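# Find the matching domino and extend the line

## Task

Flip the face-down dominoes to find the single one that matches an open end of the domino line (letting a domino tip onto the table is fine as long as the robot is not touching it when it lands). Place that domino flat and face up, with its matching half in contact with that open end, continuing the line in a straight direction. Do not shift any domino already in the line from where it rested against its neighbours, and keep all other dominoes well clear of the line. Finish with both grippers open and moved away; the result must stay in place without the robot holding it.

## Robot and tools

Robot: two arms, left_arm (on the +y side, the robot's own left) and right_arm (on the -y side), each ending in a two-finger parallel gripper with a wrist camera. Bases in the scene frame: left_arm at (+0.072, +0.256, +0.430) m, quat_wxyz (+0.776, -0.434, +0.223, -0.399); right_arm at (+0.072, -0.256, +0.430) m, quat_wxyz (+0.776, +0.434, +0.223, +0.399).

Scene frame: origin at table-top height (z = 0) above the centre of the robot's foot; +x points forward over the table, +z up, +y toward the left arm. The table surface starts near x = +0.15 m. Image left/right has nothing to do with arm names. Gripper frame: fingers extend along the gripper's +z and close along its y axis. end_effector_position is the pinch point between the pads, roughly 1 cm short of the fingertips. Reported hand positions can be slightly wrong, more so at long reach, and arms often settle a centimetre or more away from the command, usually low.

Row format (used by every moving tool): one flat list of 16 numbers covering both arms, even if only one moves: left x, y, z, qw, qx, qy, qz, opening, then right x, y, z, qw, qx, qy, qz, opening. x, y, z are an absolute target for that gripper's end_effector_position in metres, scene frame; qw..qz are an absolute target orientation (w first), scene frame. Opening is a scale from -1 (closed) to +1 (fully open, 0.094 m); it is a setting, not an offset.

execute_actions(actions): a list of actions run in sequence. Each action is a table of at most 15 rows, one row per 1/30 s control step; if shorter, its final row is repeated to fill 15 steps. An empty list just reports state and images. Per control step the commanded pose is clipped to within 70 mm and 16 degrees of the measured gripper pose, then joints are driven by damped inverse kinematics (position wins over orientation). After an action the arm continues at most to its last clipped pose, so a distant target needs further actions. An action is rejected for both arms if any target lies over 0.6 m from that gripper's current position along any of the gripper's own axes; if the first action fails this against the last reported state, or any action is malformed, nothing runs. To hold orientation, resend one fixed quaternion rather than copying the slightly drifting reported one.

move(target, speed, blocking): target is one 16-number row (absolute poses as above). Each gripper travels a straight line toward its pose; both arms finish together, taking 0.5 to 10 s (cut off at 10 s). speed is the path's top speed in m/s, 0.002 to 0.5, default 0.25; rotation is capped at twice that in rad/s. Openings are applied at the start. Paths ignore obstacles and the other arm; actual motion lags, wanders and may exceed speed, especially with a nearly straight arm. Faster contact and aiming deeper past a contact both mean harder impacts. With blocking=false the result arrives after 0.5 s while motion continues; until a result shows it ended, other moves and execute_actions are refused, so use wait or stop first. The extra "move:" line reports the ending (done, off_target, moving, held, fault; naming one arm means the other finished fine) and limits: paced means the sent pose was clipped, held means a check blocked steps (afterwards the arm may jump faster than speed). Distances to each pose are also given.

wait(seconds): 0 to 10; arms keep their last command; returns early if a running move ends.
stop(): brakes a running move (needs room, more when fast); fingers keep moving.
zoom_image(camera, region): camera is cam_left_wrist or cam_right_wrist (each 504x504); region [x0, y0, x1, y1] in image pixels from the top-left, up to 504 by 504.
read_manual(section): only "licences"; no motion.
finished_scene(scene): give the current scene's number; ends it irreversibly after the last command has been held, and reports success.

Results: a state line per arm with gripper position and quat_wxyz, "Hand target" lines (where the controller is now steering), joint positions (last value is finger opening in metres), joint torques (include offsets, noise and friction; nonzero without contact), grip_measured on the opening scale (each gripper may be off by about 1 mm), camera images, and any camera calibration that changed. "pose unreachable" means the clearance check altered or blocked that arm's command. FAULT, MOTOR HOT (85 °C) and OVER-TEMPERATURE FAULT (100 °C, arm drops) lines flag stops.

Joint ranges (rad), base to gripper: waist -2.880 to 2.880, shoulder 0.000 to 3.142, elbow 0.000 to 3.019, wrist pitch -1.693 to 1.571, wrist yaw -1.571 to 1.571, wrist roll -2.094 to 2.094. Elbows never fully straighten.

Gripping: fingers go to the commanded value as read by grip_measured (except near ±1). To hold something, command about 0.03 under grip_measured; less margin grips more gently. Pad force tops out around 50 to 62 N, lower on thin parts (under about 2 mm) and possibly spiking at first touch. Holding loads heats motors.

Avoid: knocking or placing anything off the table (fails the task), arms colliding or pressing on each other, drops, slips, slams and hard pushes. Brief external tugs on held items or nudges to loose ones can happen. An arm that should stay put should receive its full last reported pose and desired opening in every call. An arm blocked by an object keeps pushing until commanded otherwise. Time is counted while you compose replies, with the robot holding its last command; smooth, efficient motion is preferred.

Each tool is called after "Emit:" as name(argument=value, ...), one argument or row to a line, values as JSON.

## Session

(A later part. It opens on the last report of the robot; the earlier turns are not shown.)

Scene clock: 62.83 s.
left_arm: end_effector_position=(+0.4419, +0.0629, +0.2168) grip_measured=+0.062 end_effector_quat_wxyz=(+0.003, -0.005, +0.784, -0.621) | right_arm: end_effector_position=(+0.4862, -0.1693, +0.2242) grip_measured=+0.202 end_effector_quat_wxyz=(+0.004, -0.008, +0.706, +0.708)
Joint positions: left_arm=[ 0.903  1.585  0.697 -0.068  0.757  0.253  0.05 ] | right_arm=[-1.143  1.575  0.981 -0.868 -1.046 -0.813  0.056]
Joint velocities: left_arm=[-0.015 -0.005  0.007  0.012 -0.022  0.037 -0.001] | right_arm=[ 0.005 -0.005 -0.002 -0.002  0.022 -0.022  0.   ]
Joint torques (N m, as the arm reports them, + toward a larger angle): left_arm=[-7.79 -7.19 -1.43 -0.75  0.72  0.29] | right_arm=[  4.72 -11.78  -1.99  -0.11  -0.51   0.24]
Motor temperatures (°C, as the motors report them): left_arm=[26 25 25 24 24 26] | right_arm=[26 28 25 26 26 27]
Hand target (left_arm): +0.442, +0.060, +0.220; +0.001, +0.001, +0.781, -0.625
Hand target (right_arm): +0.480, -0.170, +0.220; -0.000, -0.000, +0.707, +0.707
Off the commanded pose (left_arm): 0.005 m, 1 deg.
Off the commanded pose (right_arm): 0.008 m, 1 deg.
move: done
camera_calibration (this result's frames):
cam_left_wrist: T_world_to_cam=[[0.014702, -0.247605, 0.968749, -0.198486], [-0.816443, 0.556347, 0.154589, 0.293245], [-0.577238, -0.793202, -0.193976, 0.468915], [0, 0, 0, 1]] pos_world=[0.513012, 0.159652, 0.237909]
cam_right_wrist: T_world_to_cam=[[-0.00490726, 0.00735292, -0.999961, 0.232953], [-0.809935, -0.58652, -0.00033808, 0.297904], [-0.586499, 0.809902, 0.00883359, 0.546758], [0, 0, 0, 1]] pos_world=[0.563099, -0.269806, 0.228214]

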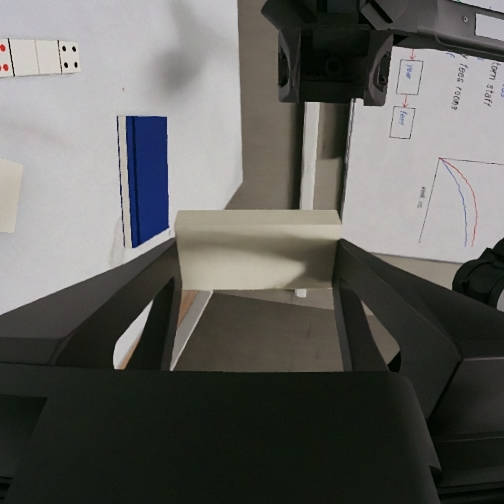

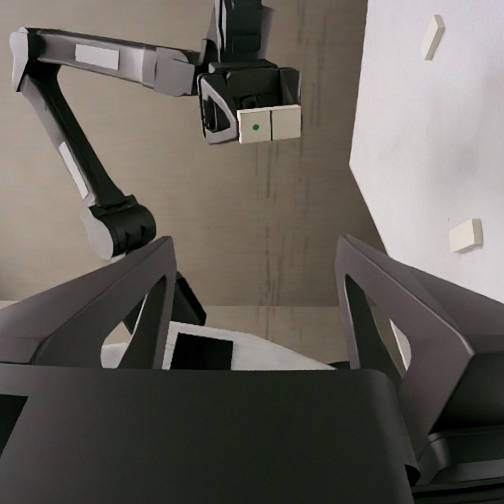

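No match. Putting it back and moving to the third.

Emit:
move(
  target=[0.40,0.19,0.05,0,-0.383,0.924,0,0.02,0.48,-0.17,0.22,0,0,0.707,0.707,0.2],
  speed=0.4,
)

Emit:
move(
  target=[0.40,0.19,0.003,0,-0.383,0.924,0,0.02,0.48,-0.17,0.22,0,0,0.707,0.707,0.2],
  speed=0.05,
)

Emit:
execute_actions(
  actions=[
    [[0.40,0.19,0.003,0,-0.383,0.924,0,0.8,0.48,-0.17,0.22,0,0,0.707,0.707,0.2]],
    [[0.40,0.19,0.05,0,-0.383,0.924,0,0.8,0.48,-0.17,0.22,0,0,0.707,0.707,0.2]],
  ],
)

Emit:
move(
  target=[0.32,0.074,0.045,0,-0.383,0.924,0,0.8,0.48,-0.17,0.22,0,0,0.707,0.707,0.2],
)

Emit:
move(
  target=[0.32,0.074,0.004,0,-0.383,0.924,0,0.8,0.48,-0.17,0.22,0,0,0.707,0.707,0.2],
  speed=0.06,
)

Scene clock: 73.77 s.
left_arm: end_effector_position=(+0.3993, +0.1983, +0.0520) grip_measured=+0.062 end_effector_quat_wxyz=(-0.001, +0.382, -0.924, -0.004) | right_arm: end_effector_position=(+0.4862, -0.1693, +0.2242) grip_measured=+0.202 end_effector_quat_wxyz=(+0.004, -0.008, +0.706, +0.708)
Joint positions: left_arm=[ 0.896  1.789  0.629  0.494 -0.569 -0.56   0.05 ] | right_arm=[-1.143  1.575  0.981 -0.868 -1.046 -0.813  0.056]
Joint velocities: left_arm=[ 0.005 -0.005  0.007  0.007 -0.037 -0.022  0.001] | right_arm=[ 0.005 -0.005 -0.012 -0.012  0.007 -0.022 -0.   ]
Joint torques (N m, as the arm reports them, + toward a larger angle): left_arm=[-8.39 -5.67 -3.07  0.47 -0.16  0.  ] | right_arm=[  4.66 -12.26  -1.73  -0.05  -0.53   0.22]
Motor temperatures (°C, as the motors report them): left_arm=[26 25 25 24 24 26] | right_arm=[26 29 25 26 26 27]
Hand target (left_arm): +0.398, +0.190, +0.051; -0.001, -0.382, +0.924, +0.001
Hand target (right_arm): +0.480, -0.170, +0.220; -0.000, -0.000, +0.707, +0.707
Off the commanded pose (left_arm): 0.009 m, 0 deg.
Off the commanded pose (right_arm): 0.008 m, 1 deg.
move: done
camera_calibration (this result's frames):
cam_left_wrist: T_world_to_cam=[[0.713769, -0.69992, -0.0254061, -0.142377], [-0.558335, -0.590534, 0.582693, 0.310717], [-0.422842, -0.401723, -0.812295, 0.412542], [0, 0, 0, 1]] pos_world=[0.449549, 0.249563, 0.150436]
cam_right_wrist: T_world_to_cam=[[-0.00490726, 0.00735292, -0.999961, 0.232953], [-0.809935, -0.58652, -0.00033808, 0.297904], [-0.586499, 0.809902, 0.00883359, 0.546758], [0, 0, 0, 1]] pos_world=[0.563099, -0.269806, 0.228214]

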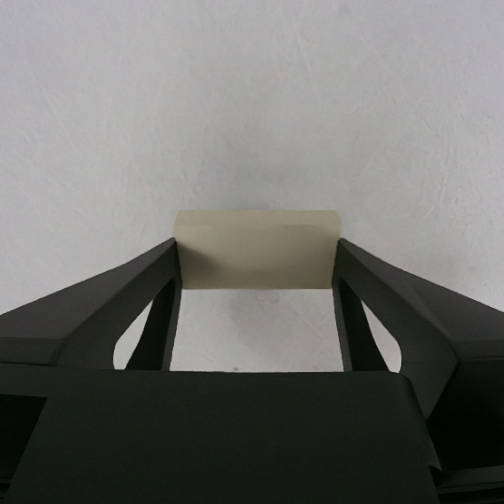

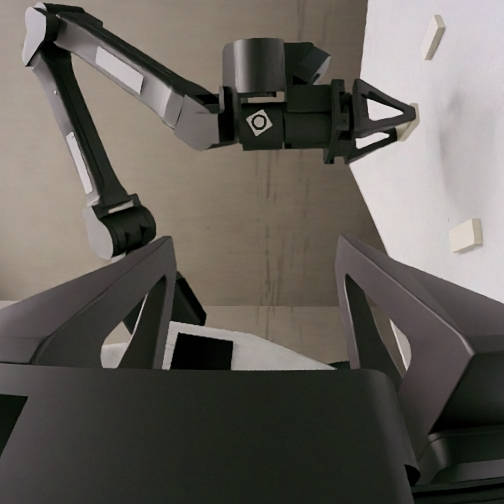

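Scene clock: 75.03 s.
left_arm: end_effector_position=(+0.4023, +0.1881, +0.0105) grip_measured=+0.062 end_effector_quat_wxyz=(+0.002, +0.384, -0.924, +0.003) | right_arm: end_effector_position=(+0.4862, -0.1693, +0.2242) grip_measured=+0.202 end_effector_quat_wxyz=(+0.004, -0.008, +0.706, +0.708)
Joint positions: left_arm=[ 0.933  1.907  0.721  0.53  -0.524 -0.538  0.05 ] | right_arm=[-1.143  1.575  0.981 -0.868 -1.046 -0.813  0.056]
Joint velocities: left_arm=[-0.005 -0.005  0.007  0.002 -0.066  0.081 -0.   ] | right_arm=[-0.015 -0.005 -0.002  0.002  0.022 -0.007 -0.001]
Joint torques (N m, as the arm reports them, + toward a larger angle): left_arm=[-6.71 -5.59 -3.07  1.04  0.03  0.2 ] | right_arm=[  4.64 -11.82  -1.79   0.06  -0.53   0.29]
Motor temperatures (°C, as the motors report them): left_arm=[26 25 25 24 24 26] | right_arm=[26 29 25 26 26 27]
Hand target (left_arm): +0.399, +0.190, +0.003; -0.001, -0.384, +0.924, -0.000
Hand target (right_arm): +0.480, -0.170, +0.220; -0.000, -0.000, +0.707, +0.707
Off the commanded pose (left_arm): 0.008 m, 0 deg.
Off the commanded pose (right_arm): 0.008 m, 1 deg.
move: done
camera_calibration (this result's frames):
cam_left_wrist: T_world_to_cam=[[0.715604, -0.698354, -0.0146119, -0.153876], [-0.556781, -0.582916, 0.59178, 0.328407], [-0.421789, -0.415344, -0.805967, 0.378122], [0, 0, 0, 1]] pos_world=[0.452453, 0.241025, 0.108161]
cam_right_wrist: T_world_to_cam=[[-0.00490726, 0.00735292, -0.999961, 0.232953], [-0.809935, -0.58652, -0.00033808, 0.297904], [-0.586499, 0.809902, 0.00883359, 0.546758], [0, 0, 0, 1]] pos_world=[0.563099, -0.269806, 0.228214]

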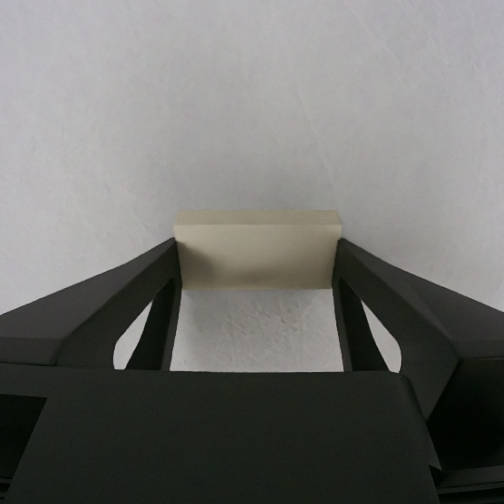

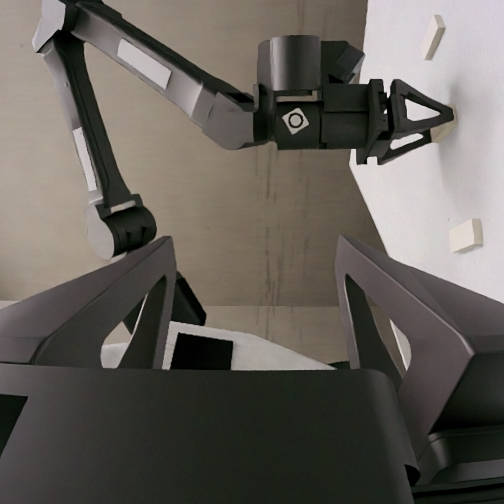

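Scene clock: 76.03 s.
left_arm: end_effector_position=(+0.4089, +0.1908, +0.0451) grip_measured=+0.799 end_effector_quat_wxyz=(-0.010, +0.385, -0.923, +0.001) | right_arm: end_effector_position=(+0.4862, -0.1693, +0.2242) grip_measured=+0.202 end_effector_quat_wxyz=(+0.004, -0.008, +0.706, +0.708)
Joint positions: left_arm=[ 0.888  1.816  0.657  0.514 -0.57  -0.559  0.084] | right_arm=[-1.143  1.575  0.981 -0.868 -1.046 -0.813  0.056]
Joint velocities: left_arm=[-0.005 -0.005 -0.002 -0.017 -0.051 -0.022 -0.   ] | right_arm=[-0.005 -0.015  0.002 -0.007  0.007  0.007 -0.001]
Joint torques (N m, as the arm reports them, + toward a larger angle): left_arm=[-7.56 -6.84 -4.88 -0.14 -0.11  0.03] | right_arm=[  5.13 -11.73  -1.83  -0.08  -0.48   0.23]
Motor temperatures (°C, as the motors report them): left_arm=[26 25 25 24 24 26] | right_arm=[26 29 25 26 26 27]
Hand target (left_arm): +0.401, +0.190, +0.050; +0.001, -0.382, +0.924, +0.000
Hand target (right_arm): +0.480, -0.170, +0.220; -0.000, -0.000, +0.707, +0.707
Off the commanded pose (left_arm): 0.010 m, 1 deg.
Off the commanded pose (right_arm): 0.008 m, 1 deg.
camera_calibration (this result's frames):
cam_left_wrist: T_world_to_cam=[[0.717833, -0.696154, -0.00921479, -0.157789], [-0.567407, -0.592644, 0.571684, 0.320278], [-0.403441, -0.405145, -0.820422, 0.401087], [0, 0, 0, 1]] pos_world=[0.45681, 0.242464, 0.144508]
cam_right_wrist: T_world_to_cam=[[-0.00490726, 0.00735292, -0.999961, 0.232953], [-0.809935, -0.58652, -0.00033808, 0.297904], [-0.586499, 0.809902, 0.00883359, 0.546758], [0, 0, 0, 1]] pos_world=[0.563099, -0.269806, 0.228214]

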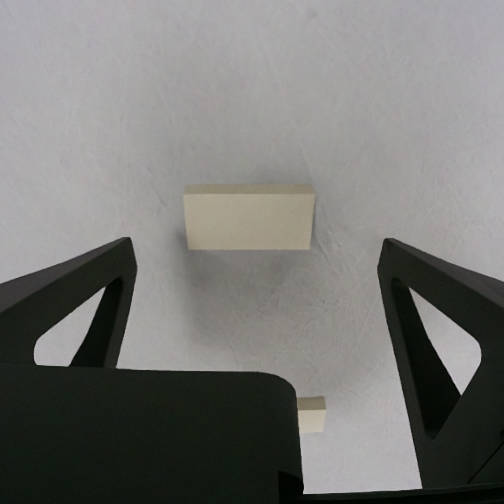

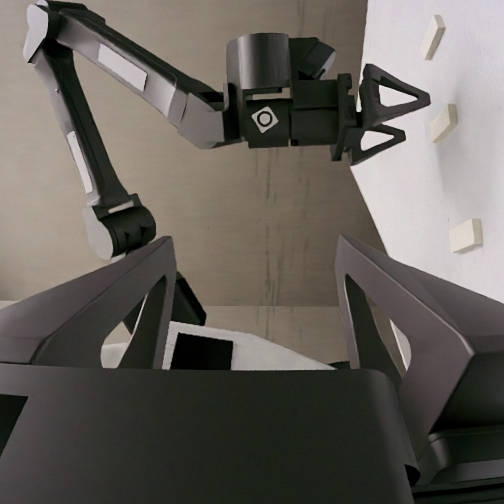

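Scene clock: 77.23 s.
left_arm: end_effector_position=(+0.3130, +0.0772, +0.0476) grip_measured=+0.799 end_effector_quat_wxyz=(+0.007, +0.369, -0.930, -0.004) | right_arm: end_effector_position=(+0.4862, -0.1693, +0.2242) grip_measured=+0.202 end_effector_quat_wxyz=(+0.004, -0.008, +0.706, +0.708)
Joint positions: left_arm=[ 0.674  2.173  0.663  0.712 -0.731 -0.728  0.084] | right_arm=[-1.143  1.575  0.981 -0.868 -1.046 -0.813  0.056]
Joint velocities: left_arm=[ 0.015  0.005 -0.012 -0.017  0.022 -0.037  0.   ] | right_arm=[-0.005 -0.005  0.017  0.002 -0.037  0.007 -0.001]
Joint torques (N m, as the arm reports them, + toward a larger angle): left_arm=[-10.09  -4.79  -3.99   0.9   -0.16   0.02] | right_arm=[  4.46 -12.59  -1.64   0.    -0.52   0.25]
Motor temperatures (°C, as the motors report them): left_arm=[26 25 25 24 24 26] | right_arm=[26 29 25 26 26 27]
Hand target (left_arm): +0.320, +0.077, +0.046; +0.003, -0.381, +0.925, +0.002
Hand target (right_arm): +0.480, -0.170, +0.220; -0.000, -0.000, +0.707, +0.707
Off the commanded pose (left_arm): 0.008 m, 2 deg.
Off the commanded pose (right_arm): 0.008 m, 1 deg.
move: done
camera_calibration (this result's frames):
cam_left_wrist: T_world_to_cam=[[0.692353, -0.72087, -0.031523, -0.157037], [-0.566969, -0.570524, 0.594179, 0.194198], [-0.44631, -0.393509, -0.803715, 0.330112], [0, 0, 0, 1]] pos_world=[0.366162, 0.127493, 0.144977]
cam_right_wrist: T_world_to_cam=[[-0.00490726, 0.00735292, -0.999961, 0.232953], [-0.809935, -0.58652, -0.00033808, 0.297904], [-0.586499, 0.809902, 0.00883359, 0.546758], [0, 0, 0, 1]] pos_world=[0.563099, -0.269806, 0.228214]

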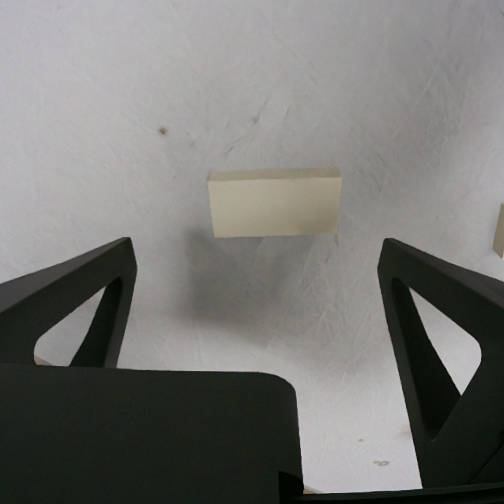

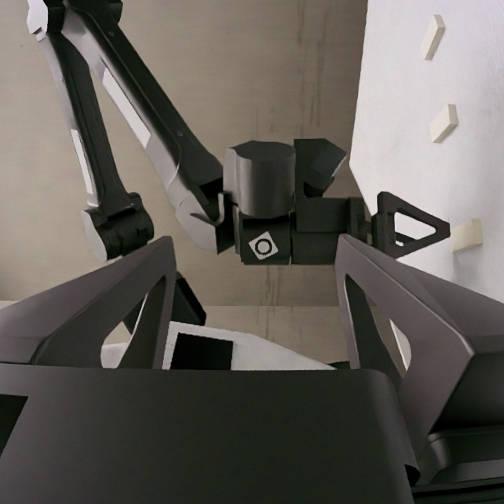

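Scene clock: 78.27 s.
left_arm: end_effector_position=(+0.3221, +0.0723, +0.0097) grip_measured=+0.799 end_effector_quat_wxyz=(+0.003, +0.383, -0.924, +0.002) | right_arm: end_effector_position=(+0.4862, -0.1693, +0.2242) grip_measured=+0.202 end_effector_quat_wxyz=(+0.004, -0.008, +0.706, +0.708)
Joint positions: left_arm=[ 0.731  2.243  0.75   0.743 -0.681 -0.697  0.084] | right_arm=[-1.143  1.575  0.981 -0.868 -1.046 -0.813  0.056]
Joint velocities: left_arm=[-0.005 -0.005 -0.002  0.007  0.007 -0.051 -0.001] | right_arm=[ 0.005 -0.015 -0.022  0.002 -0.022 -0.022  0.   ]
Joint torques (N m, as the arm reports them, + toward a larger angle): left_arm=[-9.75 -3.61 -4.22  0.8   0.04  0.17] | right_arm=[  4.47 -12.11  -1.67  -0.14  -0.6    0.24]
Motor temperatures (°C, as the motors report them): left_arm=[26 25 25 24 24 26] | right_arm=[26 29 25 26 26 27]
Hand target (left_arm): +0.319, +0.073, +0.004; -0.001, -0.384, +0.924, -0.000
Hand target (right_arm): +0.480, -0.170, +0.220; -0.000, -0.000, +0.707, +0.707
Off the commanded pose (left_arm): 0.006 m, 0 deg.
Off the commanded pose (right_arm): 0.008 m, 1 deg.
move: done
camera_calibration (this result's frames):
cam_left_wrist: T_world_to_cam=[[0.714373, -0.699542, -0.0176948, -0.176864], [-0.555976, -0.582755, 0.592694, 0.216416], [-0.424926, -0.413567, -0.805233, 0.296365], [0, 0, 0, 1]] pos_world=[0.372602, 0.124961, 0.107245]
cam_right_wrist: T_world_to_cam=[[-0.00490726, 0.00735292, -0.999961, 0.232953], [-0.809935, -0.58652, -0.00033808, 0.297904], [-0.586499, 0.809902, 0.00883359, 0.546758], [0, 0, 0, 1]] pos_world=[0.563099, -0.269806, 0.228214]

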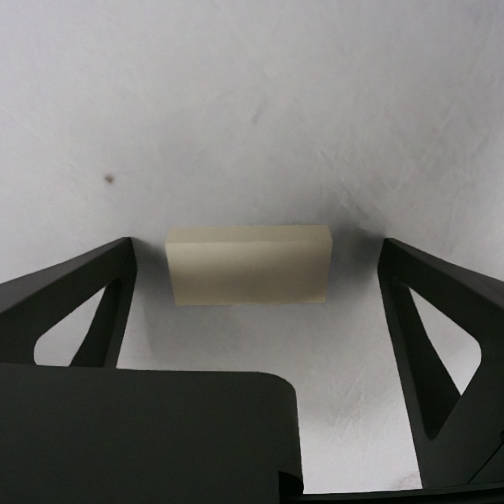

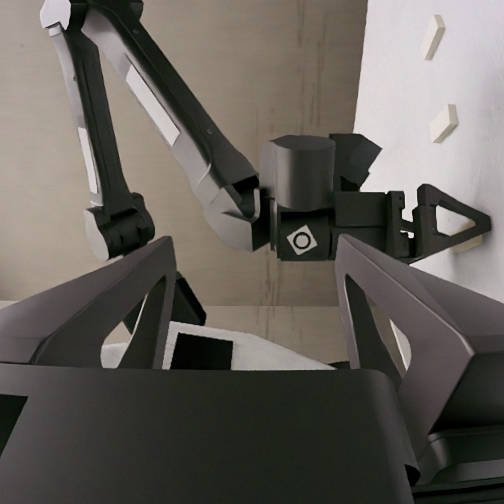

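Emit:
execute_actions(
  actions=[
    [[0.32,0.074,0.004,0,-0.383,0.924,0,0.02,0.48,-0.17,0.22,0,0,0.707,0.707,0.2]],
    [[0.32,0.074,0.04,0,-0.383,0.924,0,0.02,0.48,-0.17,0.22,0,0,0.707,0.707,0.2]],
  ],
)

Emit:
move(
  target=[0.44,0.06,0.22,0,0,0.78,-0.625,0.02,0.48,-0.17,0.22,0,0,0.707,0.707,0.2],
  speed=0.4,
)

Scene clock: 83.90 s.
left_arm: end_effector_position=(+0.3277, +0.0709, +0.0321) grip_measured=+0.071 end_effector_quat_wxyz=(-0.008, +0.386, -0.922, +0.001) | right_arm: end_effector_position=(+0.4862, -0.1693, +0.2242) grip_measured=+0.202 end_effector_quat_wxyz=(+0.004, -0.008, +0.706, +0.708)
Joint positions: left_arm=[ 0.687  2.203  0.712  0.743 -0.722 -0.725  0.05 ] | right_arm=[-1.143  1.575  0.981 -0.868 -1.046 -0.813  0.056]
Joint velocities: left_arm=[-0.005 -0.005  0.007 -0.007 -0.022 -0.066 -0.001] | right_arm=[ 0.015 -0.005 -0.022  0.002  0.022 -0.022  0.   ]
Joint torques (N m, as the arm reports them, + toward a larger angle): left_arm=[-10.79  -5.94  -6.55  -0.15  -0.12   0.  ] | right_arm=[  4.55 -12.13  -1.84  -0.1   -0.52   0.29]
Motor temperatures (°C, as the motors report them): left_arm=[26 25 25 24 24 26] | right_arm=[26 29 25 26 26 27]
Hand target (left_arm): +0.321, +0.074, +0.040; +0.001, -0.383, +0.924, +0.000
Hand target (right_arm): +0.480, -0.170, +0.220; -0.000, -0.000, +0.707, +0.707
Off the commanded pose (left_arm): 0.012 m, 1 deg.
Off the commanded pose (right_arm): 0.008 m, 1 deg.
camera_calibration (this result's frames):
cam_left_wrist: T_world_to_cam=[[0.719666, -0.694244, -0.0103331, -0.183805], [-0.563493, -0.592693, 0.575491, 0.209206], [-0.405655, -0.408339, -0.817743, 0.309935], [0, 0, 0, 1]] pos_world=[0.375891, 0.122948, 0.131151]
cam_right_wrist: T_world_to_cam=[[-0.00490726, 0.00735292, -0.999961, 0.232953], [-0.809935, -0.58652, -0.00033808, 0.297904], [-0.586499, 0.809902, 0.00883359, 0.546758], [0, 0, 0, 1]] pos_world=[0.563099, -0.269806, 0.228214]

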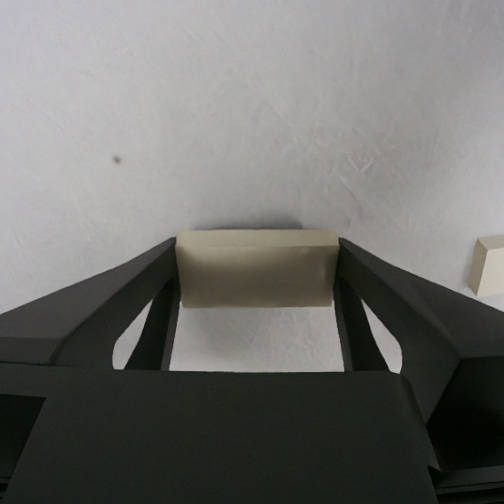

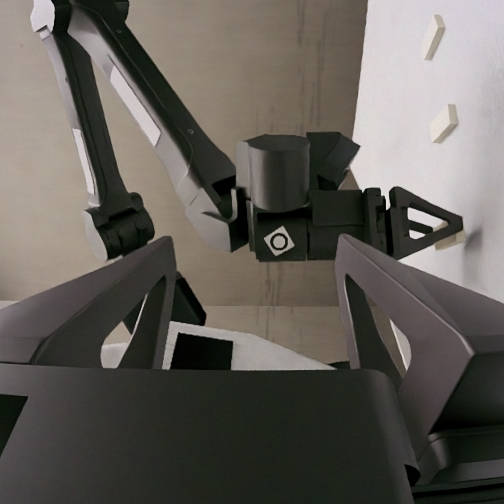

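Scene clock: 86.50 s.
left_arm: end_effector_position=(+0.4363, +0.0504, +0.2187) grip_measured=+0.071 end_effector_quat_wxyz=(-0.004, -0.003, +0.777, -0.629) | right_arm: end_effector_position=(+0.4862, -0.1693, +0.2242) grip_measured=+0.202 end_effector_quat_wxyz=(+0.004, -0.008, +0.706, +0.708)
Joint positions: left_arm=[ 0.882  1.614  0.699 -0.053  0.762  0.243  0.05 ] | right_arm=[-1.143  1.575  0.981 -0.868 -1.046 -0.813  0.056]
Joint velocities: left_arm=[-0.005 -0.015 -0.007  0.007 -0.007  0.037  0.   ] | right_arm=[-0.005  0.005 -0.007 -0.007 -0.037  0.022 -0.   ]
Joint torques (N m, as the arm reports them, + toward a larger angle): left_arm=[-6.42 -8.58 -1.58 -0.61  0.76  0.29] | right_arm=[  5.   -12.12  -1.87  -0.05  -0.59   0.26]
Motor temperatures (°C, as the motors report them): left_arm=[26 25 25 24 24 26] | right_arm=[26 29 25 26 26 27]
Hand target (left_arm): +0.442, +0.057, +0.219; +0.001, -0.002, +0.779, -0.627
Hand target (right_arm): +0.480, -0.170, +0.220; -0.000, -0.000, +0.707, +0.707
Off the commanded pose (left_arm): 0.010 m, 1 deg.
Off the commanded pose (right_arm): 0.008 m, 1 deg.
move: done
camera_calibration (this result's frames):
cam_left_wrist: T_world_to_cam=[[0.0195269, -0.226391, 0.973841, -0.2076], [-0.807562, 0.570687, 0.148862, 0.292021], [-0.58946, -0.789344, -0.171681, 0.456339], [0, 0, 0, 1]] pos_world=[0.508872, 0.146557, 0.237043]
cam_right_wrist: T_world_to_cam=[[-0.00490726, 0.00735292, -0.999961, 0.232953], [-0.809935, -0.58652, -0.00033808, 0.297904], [-0.586499, 0.809902, 0.00883359, 0.546758], [0, 0, 0, 1]] pos_world=[0.563099, -0.269806, 0.228214]

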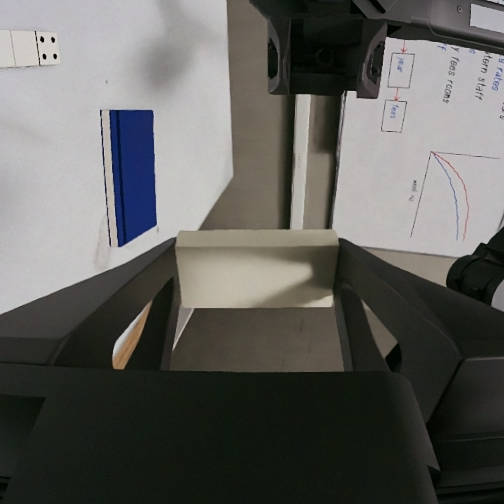

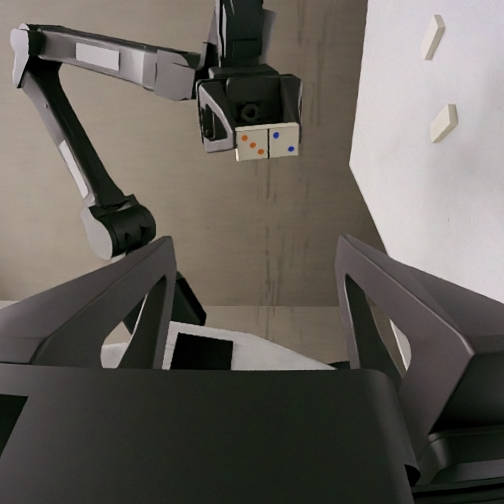

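Emit:
move(
  target=[0.47,0.03,0.22,0,0,0.707,-0.707,0.02,0.485,-0.04,0.222,0.5,-0.5,0.5,0.5,0.2],
  speed=0.35,
)

Scene clock: 93.87 s.
left_arm: end_effector_position=(+0.4781, +0.0351, +0.2225) grip_measured=+0.071 end_effector_quat_wxyz=(+0.014, -0.000, +0.711, -0.703) | right_arm: end_effector_position=(+0.4975, -0.0487, +0.2193) grip_measured=+0.202 end_effector_quat_wxyz=(+0.503, -0.495, +0.511, +0.492)
Joint positions: left_arm=[ 0.882  1.704  0.853 -0.164  0.959  0.306  0.05 ] | right_arm=[-0.901  1.688  0.901 -0.241 -0.971 -1.872  0.056]
Joint velocities: left_arm=[-0.015  0.005 -0.002 -0.017 -0.037 -0.007  0.   ] | right_arm=[-0.005 -0.005  0.017  0.007  0.081 -0.066  0.   ]
Joint torques (N m, as the arm reports them, + toward a larger angle): left_arm=[-8.95 -7.01 -1.21 -0.71  0.77  0.31] | right_arm=[  8.89 -10.08  -1.77   0.26  -0.56   0.16]
Motor temperatures (°C, as the motors report them): left_arm=[26 25 25 24 24 26] | right_arm=[26 29 25 26 26 27]
Hand target (left_arm): +0.470, +0.030, +0.220; +0.000, -0.000, +0.707, -0.707
Hand target (right_arm): +0.488, -0.039, +0.221; +0.502, -0.497, +0.503, +0.498
Off the commanded pose (left_arm): 0.010 m, 2 deg.
Off the commanded pose (right_arm): 0.015 m, 2 deg.
move: off_target (right_arm)
camera_calibration (this result's frames):
cam_left_wrist: T_world_to_cam=[[-0.00876401, -0.0303638, 0.9995, -0.214607], [-0.821483, 0.570143, 0.0101172, 0.371455], [-0.570165, -0.820984, -0.0299401, 0.429866], [0, 0, 0, 1]] pos_world=[0.548358, 0.134615, 0.223611]
cam_right_wrist: T_world_to_cam=[[0.999361, -0.022524, -0.0277689, -0.487078], [-0.0357114, -0.590305, -0.80639, 0.169198], [0.00177103, 0.806866, -0.590732, 0.294396], [0, 0, 0, 1]] pos_world=[0.492287, -0.148631, 0.296823]

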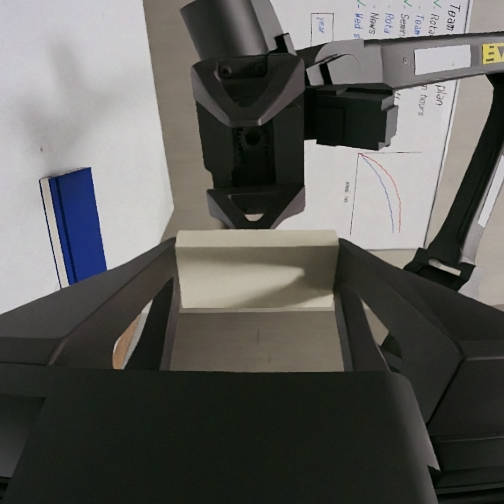

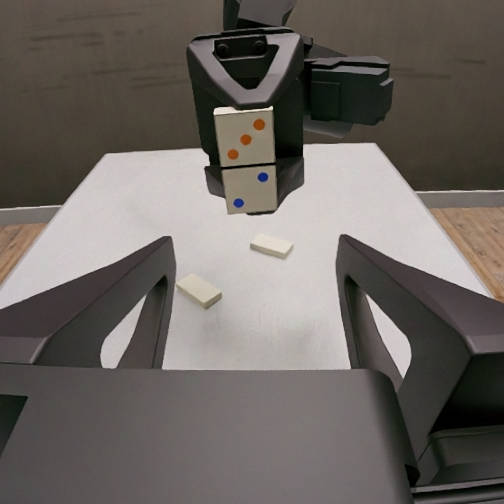

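Emit:
move(
  target=[0.47,0.03,0.22,0,0,0.707,-0.707,0.02,0.482,0.014,0.226,0.5,-0.5,0.5,0.5,0.2],
  speed=0.08,
)

Scene clock: 98.37 s.
left_arm: end_effector_position=(+0.4781, +0.0351, +0.2225) grip_measured=+0.071 end_effector_quat_wxyz=(+0.014, +0.000, +0.711, -0.703) | right_arm: end_effector_position=(+0.4943, +0.0059, +0.2230) grip_measured=+0.202 end_effector_quat_wxyz=(+0.507, -0.501, +0.503, +0.489)
Joint positions: left_arm=[ 0.882  1.704  0.853 -0.164  0.959  0.306  0.05 ] | right_arm=[-0.799  1.769  0.901 -0.054 -0.915 -1.757  0.056]
Joint velocities: left_arm=[-0.005 -0.005 -0.022 -0.012 -0.037 -0.066 -0.   ] | right_arm=[-0.024 -0.005 -0.022 -0.007 -0.007  0.022  0.   ]
Joint torques (N m, as the arm reports them, + toward a larger angle): left_arm=[-8.5  -6.72 -1.32 -0.83  0.79  0.31] | right_arm=[ 9.47 -9.67 -2.28  0.65 -0.57  0.33]
Motor temperatures (°C, as the motors report them): left_arm=[26 25 25 24 25 26] | right_arm=[26 29 25 26 27 27]
Hand target (left_arm): +0.470, +0.030, +0.220; +0.000, -0.000, +0.707, -0.707
Hand target (right_arm): +0.483, +0.015, +0.226; +0.501, -0.499, +0.501, +0.500
Off the commanded pose (left_arm): 0.010 m, 2 deg.
Off the commanded pose (right_arm): 0.015 m, 2 deg.
move: off_target (right_arm)
camera_calibration (this result's frames):
cam_left_wrist: T_world_to_cam=[[-0.00914532, -0.0303713, 0.999497, -0.214423], [-0.821485, 0.570146, 0.00980828, 0.371524], [-0.570157, -0.820982, -0.0301638, 0.429912], [0, 0, 0, 1]] pos_world=[0.548358, 0.134615, 0.223639]
cam_right_wrist: T_world_to_cam=[[0.99984, -0.0162438, -0.00751217, -0.487344], [-0.0156373, -0.588768, -0.808151, 0.194774], [0.00870448, 0.808139, -0.588928, 0.248781], [0, 0, 0, 1]] pos_world=[0.488147, -0.0942892, 0.300259]

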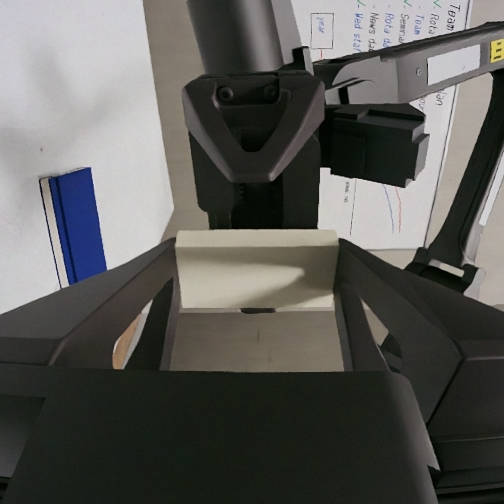

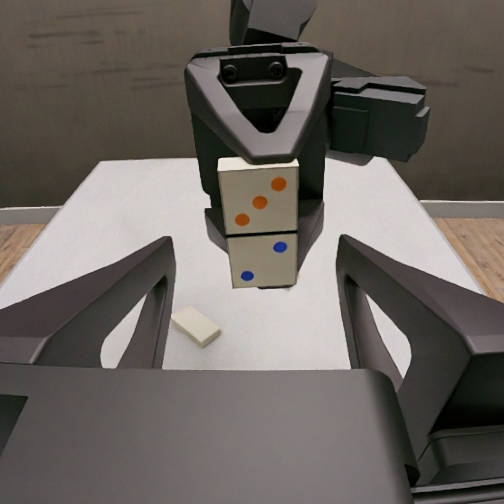

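Emit:
move(
  target=[0.47,0.03,0.22,0,0,0.707,-0.707,0.02,0.484,0.025,0.227,0.5,-0.5,0.5,0.5,-0.2],
  speed=0.03,
)

Scene clock: 102.77 s.
left_arm: end_effector_position=(+0.4781, +0.0351, +0.2225) grip_measured=+0.071 end_effector_quat_wxyz=(+0.014, +0.000, +0.711, -0.703) | right_arm: end_effector_position=(+0.4925, +0.0150, +0.2241) grip_measured=-0.198 end_effector_quat_wxyz=(+0.503, -0.501, +0.505, +0.491)
Joint positions: left_arm=[ 0.882  1.704  0.853 -0.164  0.96   0.306  0.05 ] | right_arm=[-0.782  1.782  0.901 -0.029 -0.901 -1.733  0.038]
Joint velocities: left_arm=[-0.024 -0.015 -0.007  0.012  0.007  0.051 -0.   ] | right_arm=[-0.005 -0.015  0.002  0.007 -0.095 -0.022 -0.001]
Joint torques (N m, as the arm reports them, + toward a larger angle): left_arm=[-8.78 -6.62 -1.21 -0.76  0.8   0.31] | right_arm=[ 9.66 -9.42 -1.38  0.52 -0.58  0.37]
Motor temperatures (°C, as the motors report them): left_arm=[26 25 25 24 25 26] | right_arm=[26 28 25 26 27 27]
Hand target (left_arm): +0.470, +0.030, +0.220; +0.000, -0.000, +0.707, -0.707
Hand target (right_arm): +0.484, +0.025, +0.227; +0.500, -0.500, +0.500, +0.500
Off the commanded pose (left_arm): 0.010 m, 2 deg.
Off the commanded pose (right_arm): 0.013 m, 1 deg.
move: off_target (right_arm)
camera_calibration (this result's frames):
cam_left_wrist: T_world_to_cam=[[-0.00915054, -0.0300066, 0.999508, -0.214499], [-0.821546, 0.570061, 0.00959272, 0.371619], [-0.570068, -0.821054, -0.0298682, 0.429818], [0, 0, 0, 1]] pos_world=[0.548365, 0.134622, 0.223666]
cam_right_wrist: T_world_to_cam=[[0.999821, -0.0122013, -0.0144729, -0.483843], [-0.0188855, -0.590678, -0.806686, 0.202297], [0.00129384, 0.806815, -0.590802, 0.246157], [0, 0, 0, 1]] pos_world=[0.487259, -0.0850147, 0.301618]

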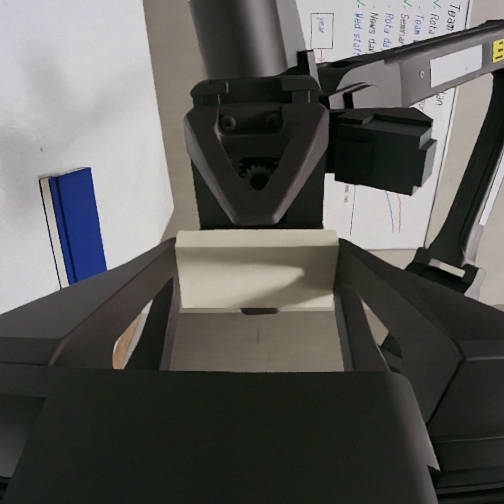

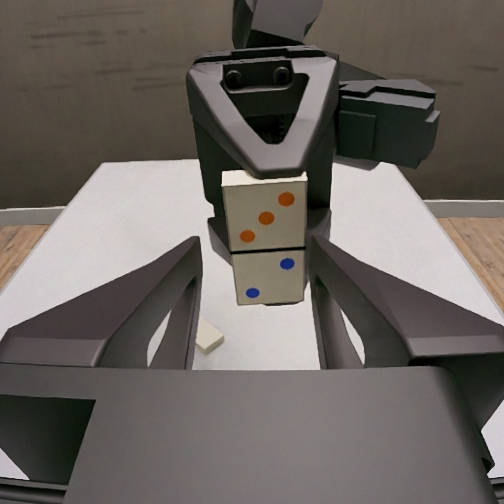

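Emit:
move(
  target=[0.47,0.03,0.22,0,0,0.707,-0.707,0.02,0.492,0.029,0.227,0.5,-0.5,0.5,0.5,-0.1],
  speed=0.02,
)

Scene clock: 107.43 s.
left_arm: end_effector_position=(+0.4781, +0.0351, +0.2225) grip_measured=+0.071 end_effector_quat_wxyz=(+0.014, +0.000, +0.711, -0.703) | right_arm: end_effector_position=(+0.4987, +0.0178, +0.2245) grip_measured=-0.102 end_effector_quat_wxyz=(+0.504, -0.501, +0.505, +0.490)
Joint positions: left_arm=[ 0.882  1.704  0.853 -0.164  0.96   0.306  0.05 ] | right_arm=[-0.775  1.784  0.915 -0.029 -0.896 -1.722  0.042]
Joint velocities: left_arm=[-0.034 -0.005 -0.017 -0.017 -0.022 -0.007 -0.001] | right_arm=[-0.005 -0.005 -0.017 -0.002 -0.051 -0.022 -0.001]
Joint torques (N m, as the arm reports them, + toward a larger angle): left_arm=[-8.83 -6.93 -1.33 -0.78  0.76  0.26] | right_arm=[10.14 -9.92 -0.77  0.34 -0.55  0.34]
Motor temperatures (°C, as the motors report them): left_arm=[26 25 25 24 25 26] | right_arm=[26 28 25 26 27 27]
Hand target (left_arm): +0.470, +0.030, +0.220; +0.000, -0.000, +0.707, -0.707
Hand target (right_arm): +0.492, +0.029, +0.227; +0.500, -0.500, +0.500, +0.500
Off the commanded pose (left_arm): 0.010 m, 2 deg.
Off the commanded pose (right_arm): 0.013 m, 1 deg.
move: off_target (right_arm)
camera_calibration (this result's frames):
cam_left_wrist: T_world_to_cam=[[-0.00915054, -0.0300066, 0.999508, -0.214499], [-0.821546, 0.570061, 0.00959272, 0.371619], [-0.570068, -0.821054, -0.0298682, 0.429818], [0, 0, 0, 1]] pos_world=[0.548365, 0.134622, 0.223666]
cam_right_wrist: T_world_to_cam=[[0.999802, -0.0149213, -0.0131959, -0.490208], [-0.0194685, -0.59186, -0.805805, 0.204433], [0.00421354, 0.805902, -0.592033, 0.242955], [0, 0, 0, 1]] pos_world=[0.493067, -0.0821174, 0.302102]

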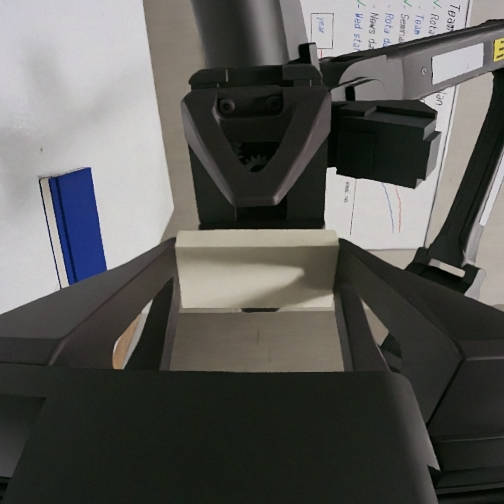

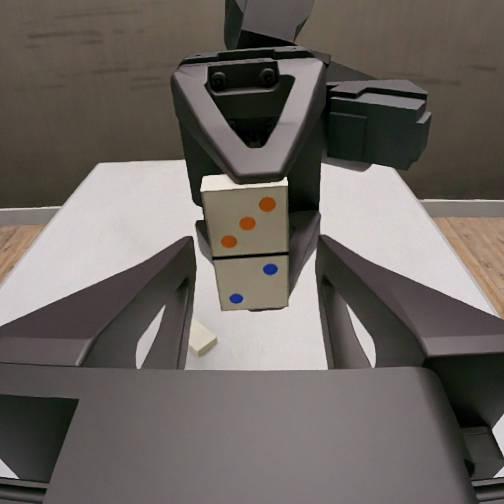

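Emit:
execute_actions(
  actions=[
    [[0.47,0.03,0.22,0,0,0.707,-0.707,0.02,0.492,0.029,0.227,0.5,-0.5,0.5,0.5,-0.35]],
    [[0.47,0.03,0.22,0,0,0.707,-0.707,0.02,0.492,0.029,0.227,0.5,-0.5,0.5,0.5,-0.52]],
  ],
)

Scene clock: 112.87 s.
left_arm: end_effector_position=(+0.4786, +0.0351, +0.2226) grip_measured=+0.071 end_effector_quat_wxyz=(+0.014, -0.000, +0.711, -0.704) | right_arm: end_effector_position=(+0.4977, +0.0182, +0.2243) grip_measured=-0.485 end_effector_quat_wxyz=(+0.503, -0.501, +0.505, +0.491)
Joint positions: left_arm=[ 0.882  1.704  0.855 -0.166  0.961  0.306  0.05 ] | right_arm=[-0.774  1.786  0.914 -0.028 -0.895 -1.721  0.024]
Joint velocities: left_arm=[-0.015  0.005 -0.002 -0.007  0.037 -0.081  0.   ] | right_arm=[-0.015 -0.005  0.002  0.027  0.037  0.007  0.   ]
Joint torques (N m, as the arm reports them, + toward a larger angle): left_arm=[-8.4  -6.99 -1.44 -0.69  0.73  0.29] | right_arm=[10.7  -9.39 -0.48  0.41 -0.57  0.3 ]
Motor temperatures (°C, as the motors report them): left_arm=[26 25 25 24 25 26] | right_arm=[26 28 25 26 27 27]
Hand target (left_arm): +0.470, +0.030, +0.220; +0.000, -0.000, +0.707, -0.707
Hand target (right_arm): +0.492, +0.029, +0.227; +0.500, -0.500, +0.500, +0.500
Off the commanded pose (left_arm): 0.010 m, 2 deg.
Off the commanded pose (right_arm): 0.012 m, 1 deg.
camera_calibration (this result's frames):
cam_left_wrist: T_world_to_cam=[[-0.00885394, -0.0292073, 0.999534, -0.214725], [-0.821548, 0.570062, 0.00938038, 0.372078], [-0.57007, -0.821083, -0.0290425, 0.430003], [0, 0, 0, 1]] pos_world=[0.548911, 0.134689, 0.223624]
cam_right_wrist: T_world_to_cam=[[0.999798, -0.0135098, -0.0148967, -0.488843], [-0.0200035, -0.591816, -0.805825, 0.204812], [0.00207047, 0.80596, -0.591967, 0.243498], [0, 0, 0, 1]] pos_world=[0.492337, -0.0816428, 0.301903]

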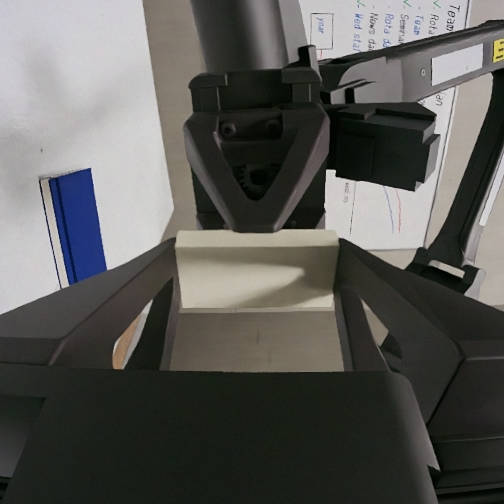

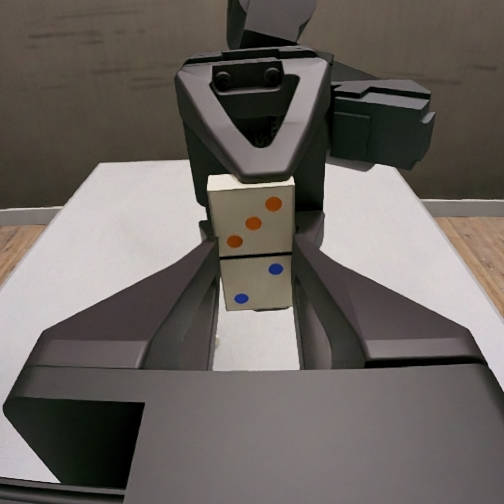

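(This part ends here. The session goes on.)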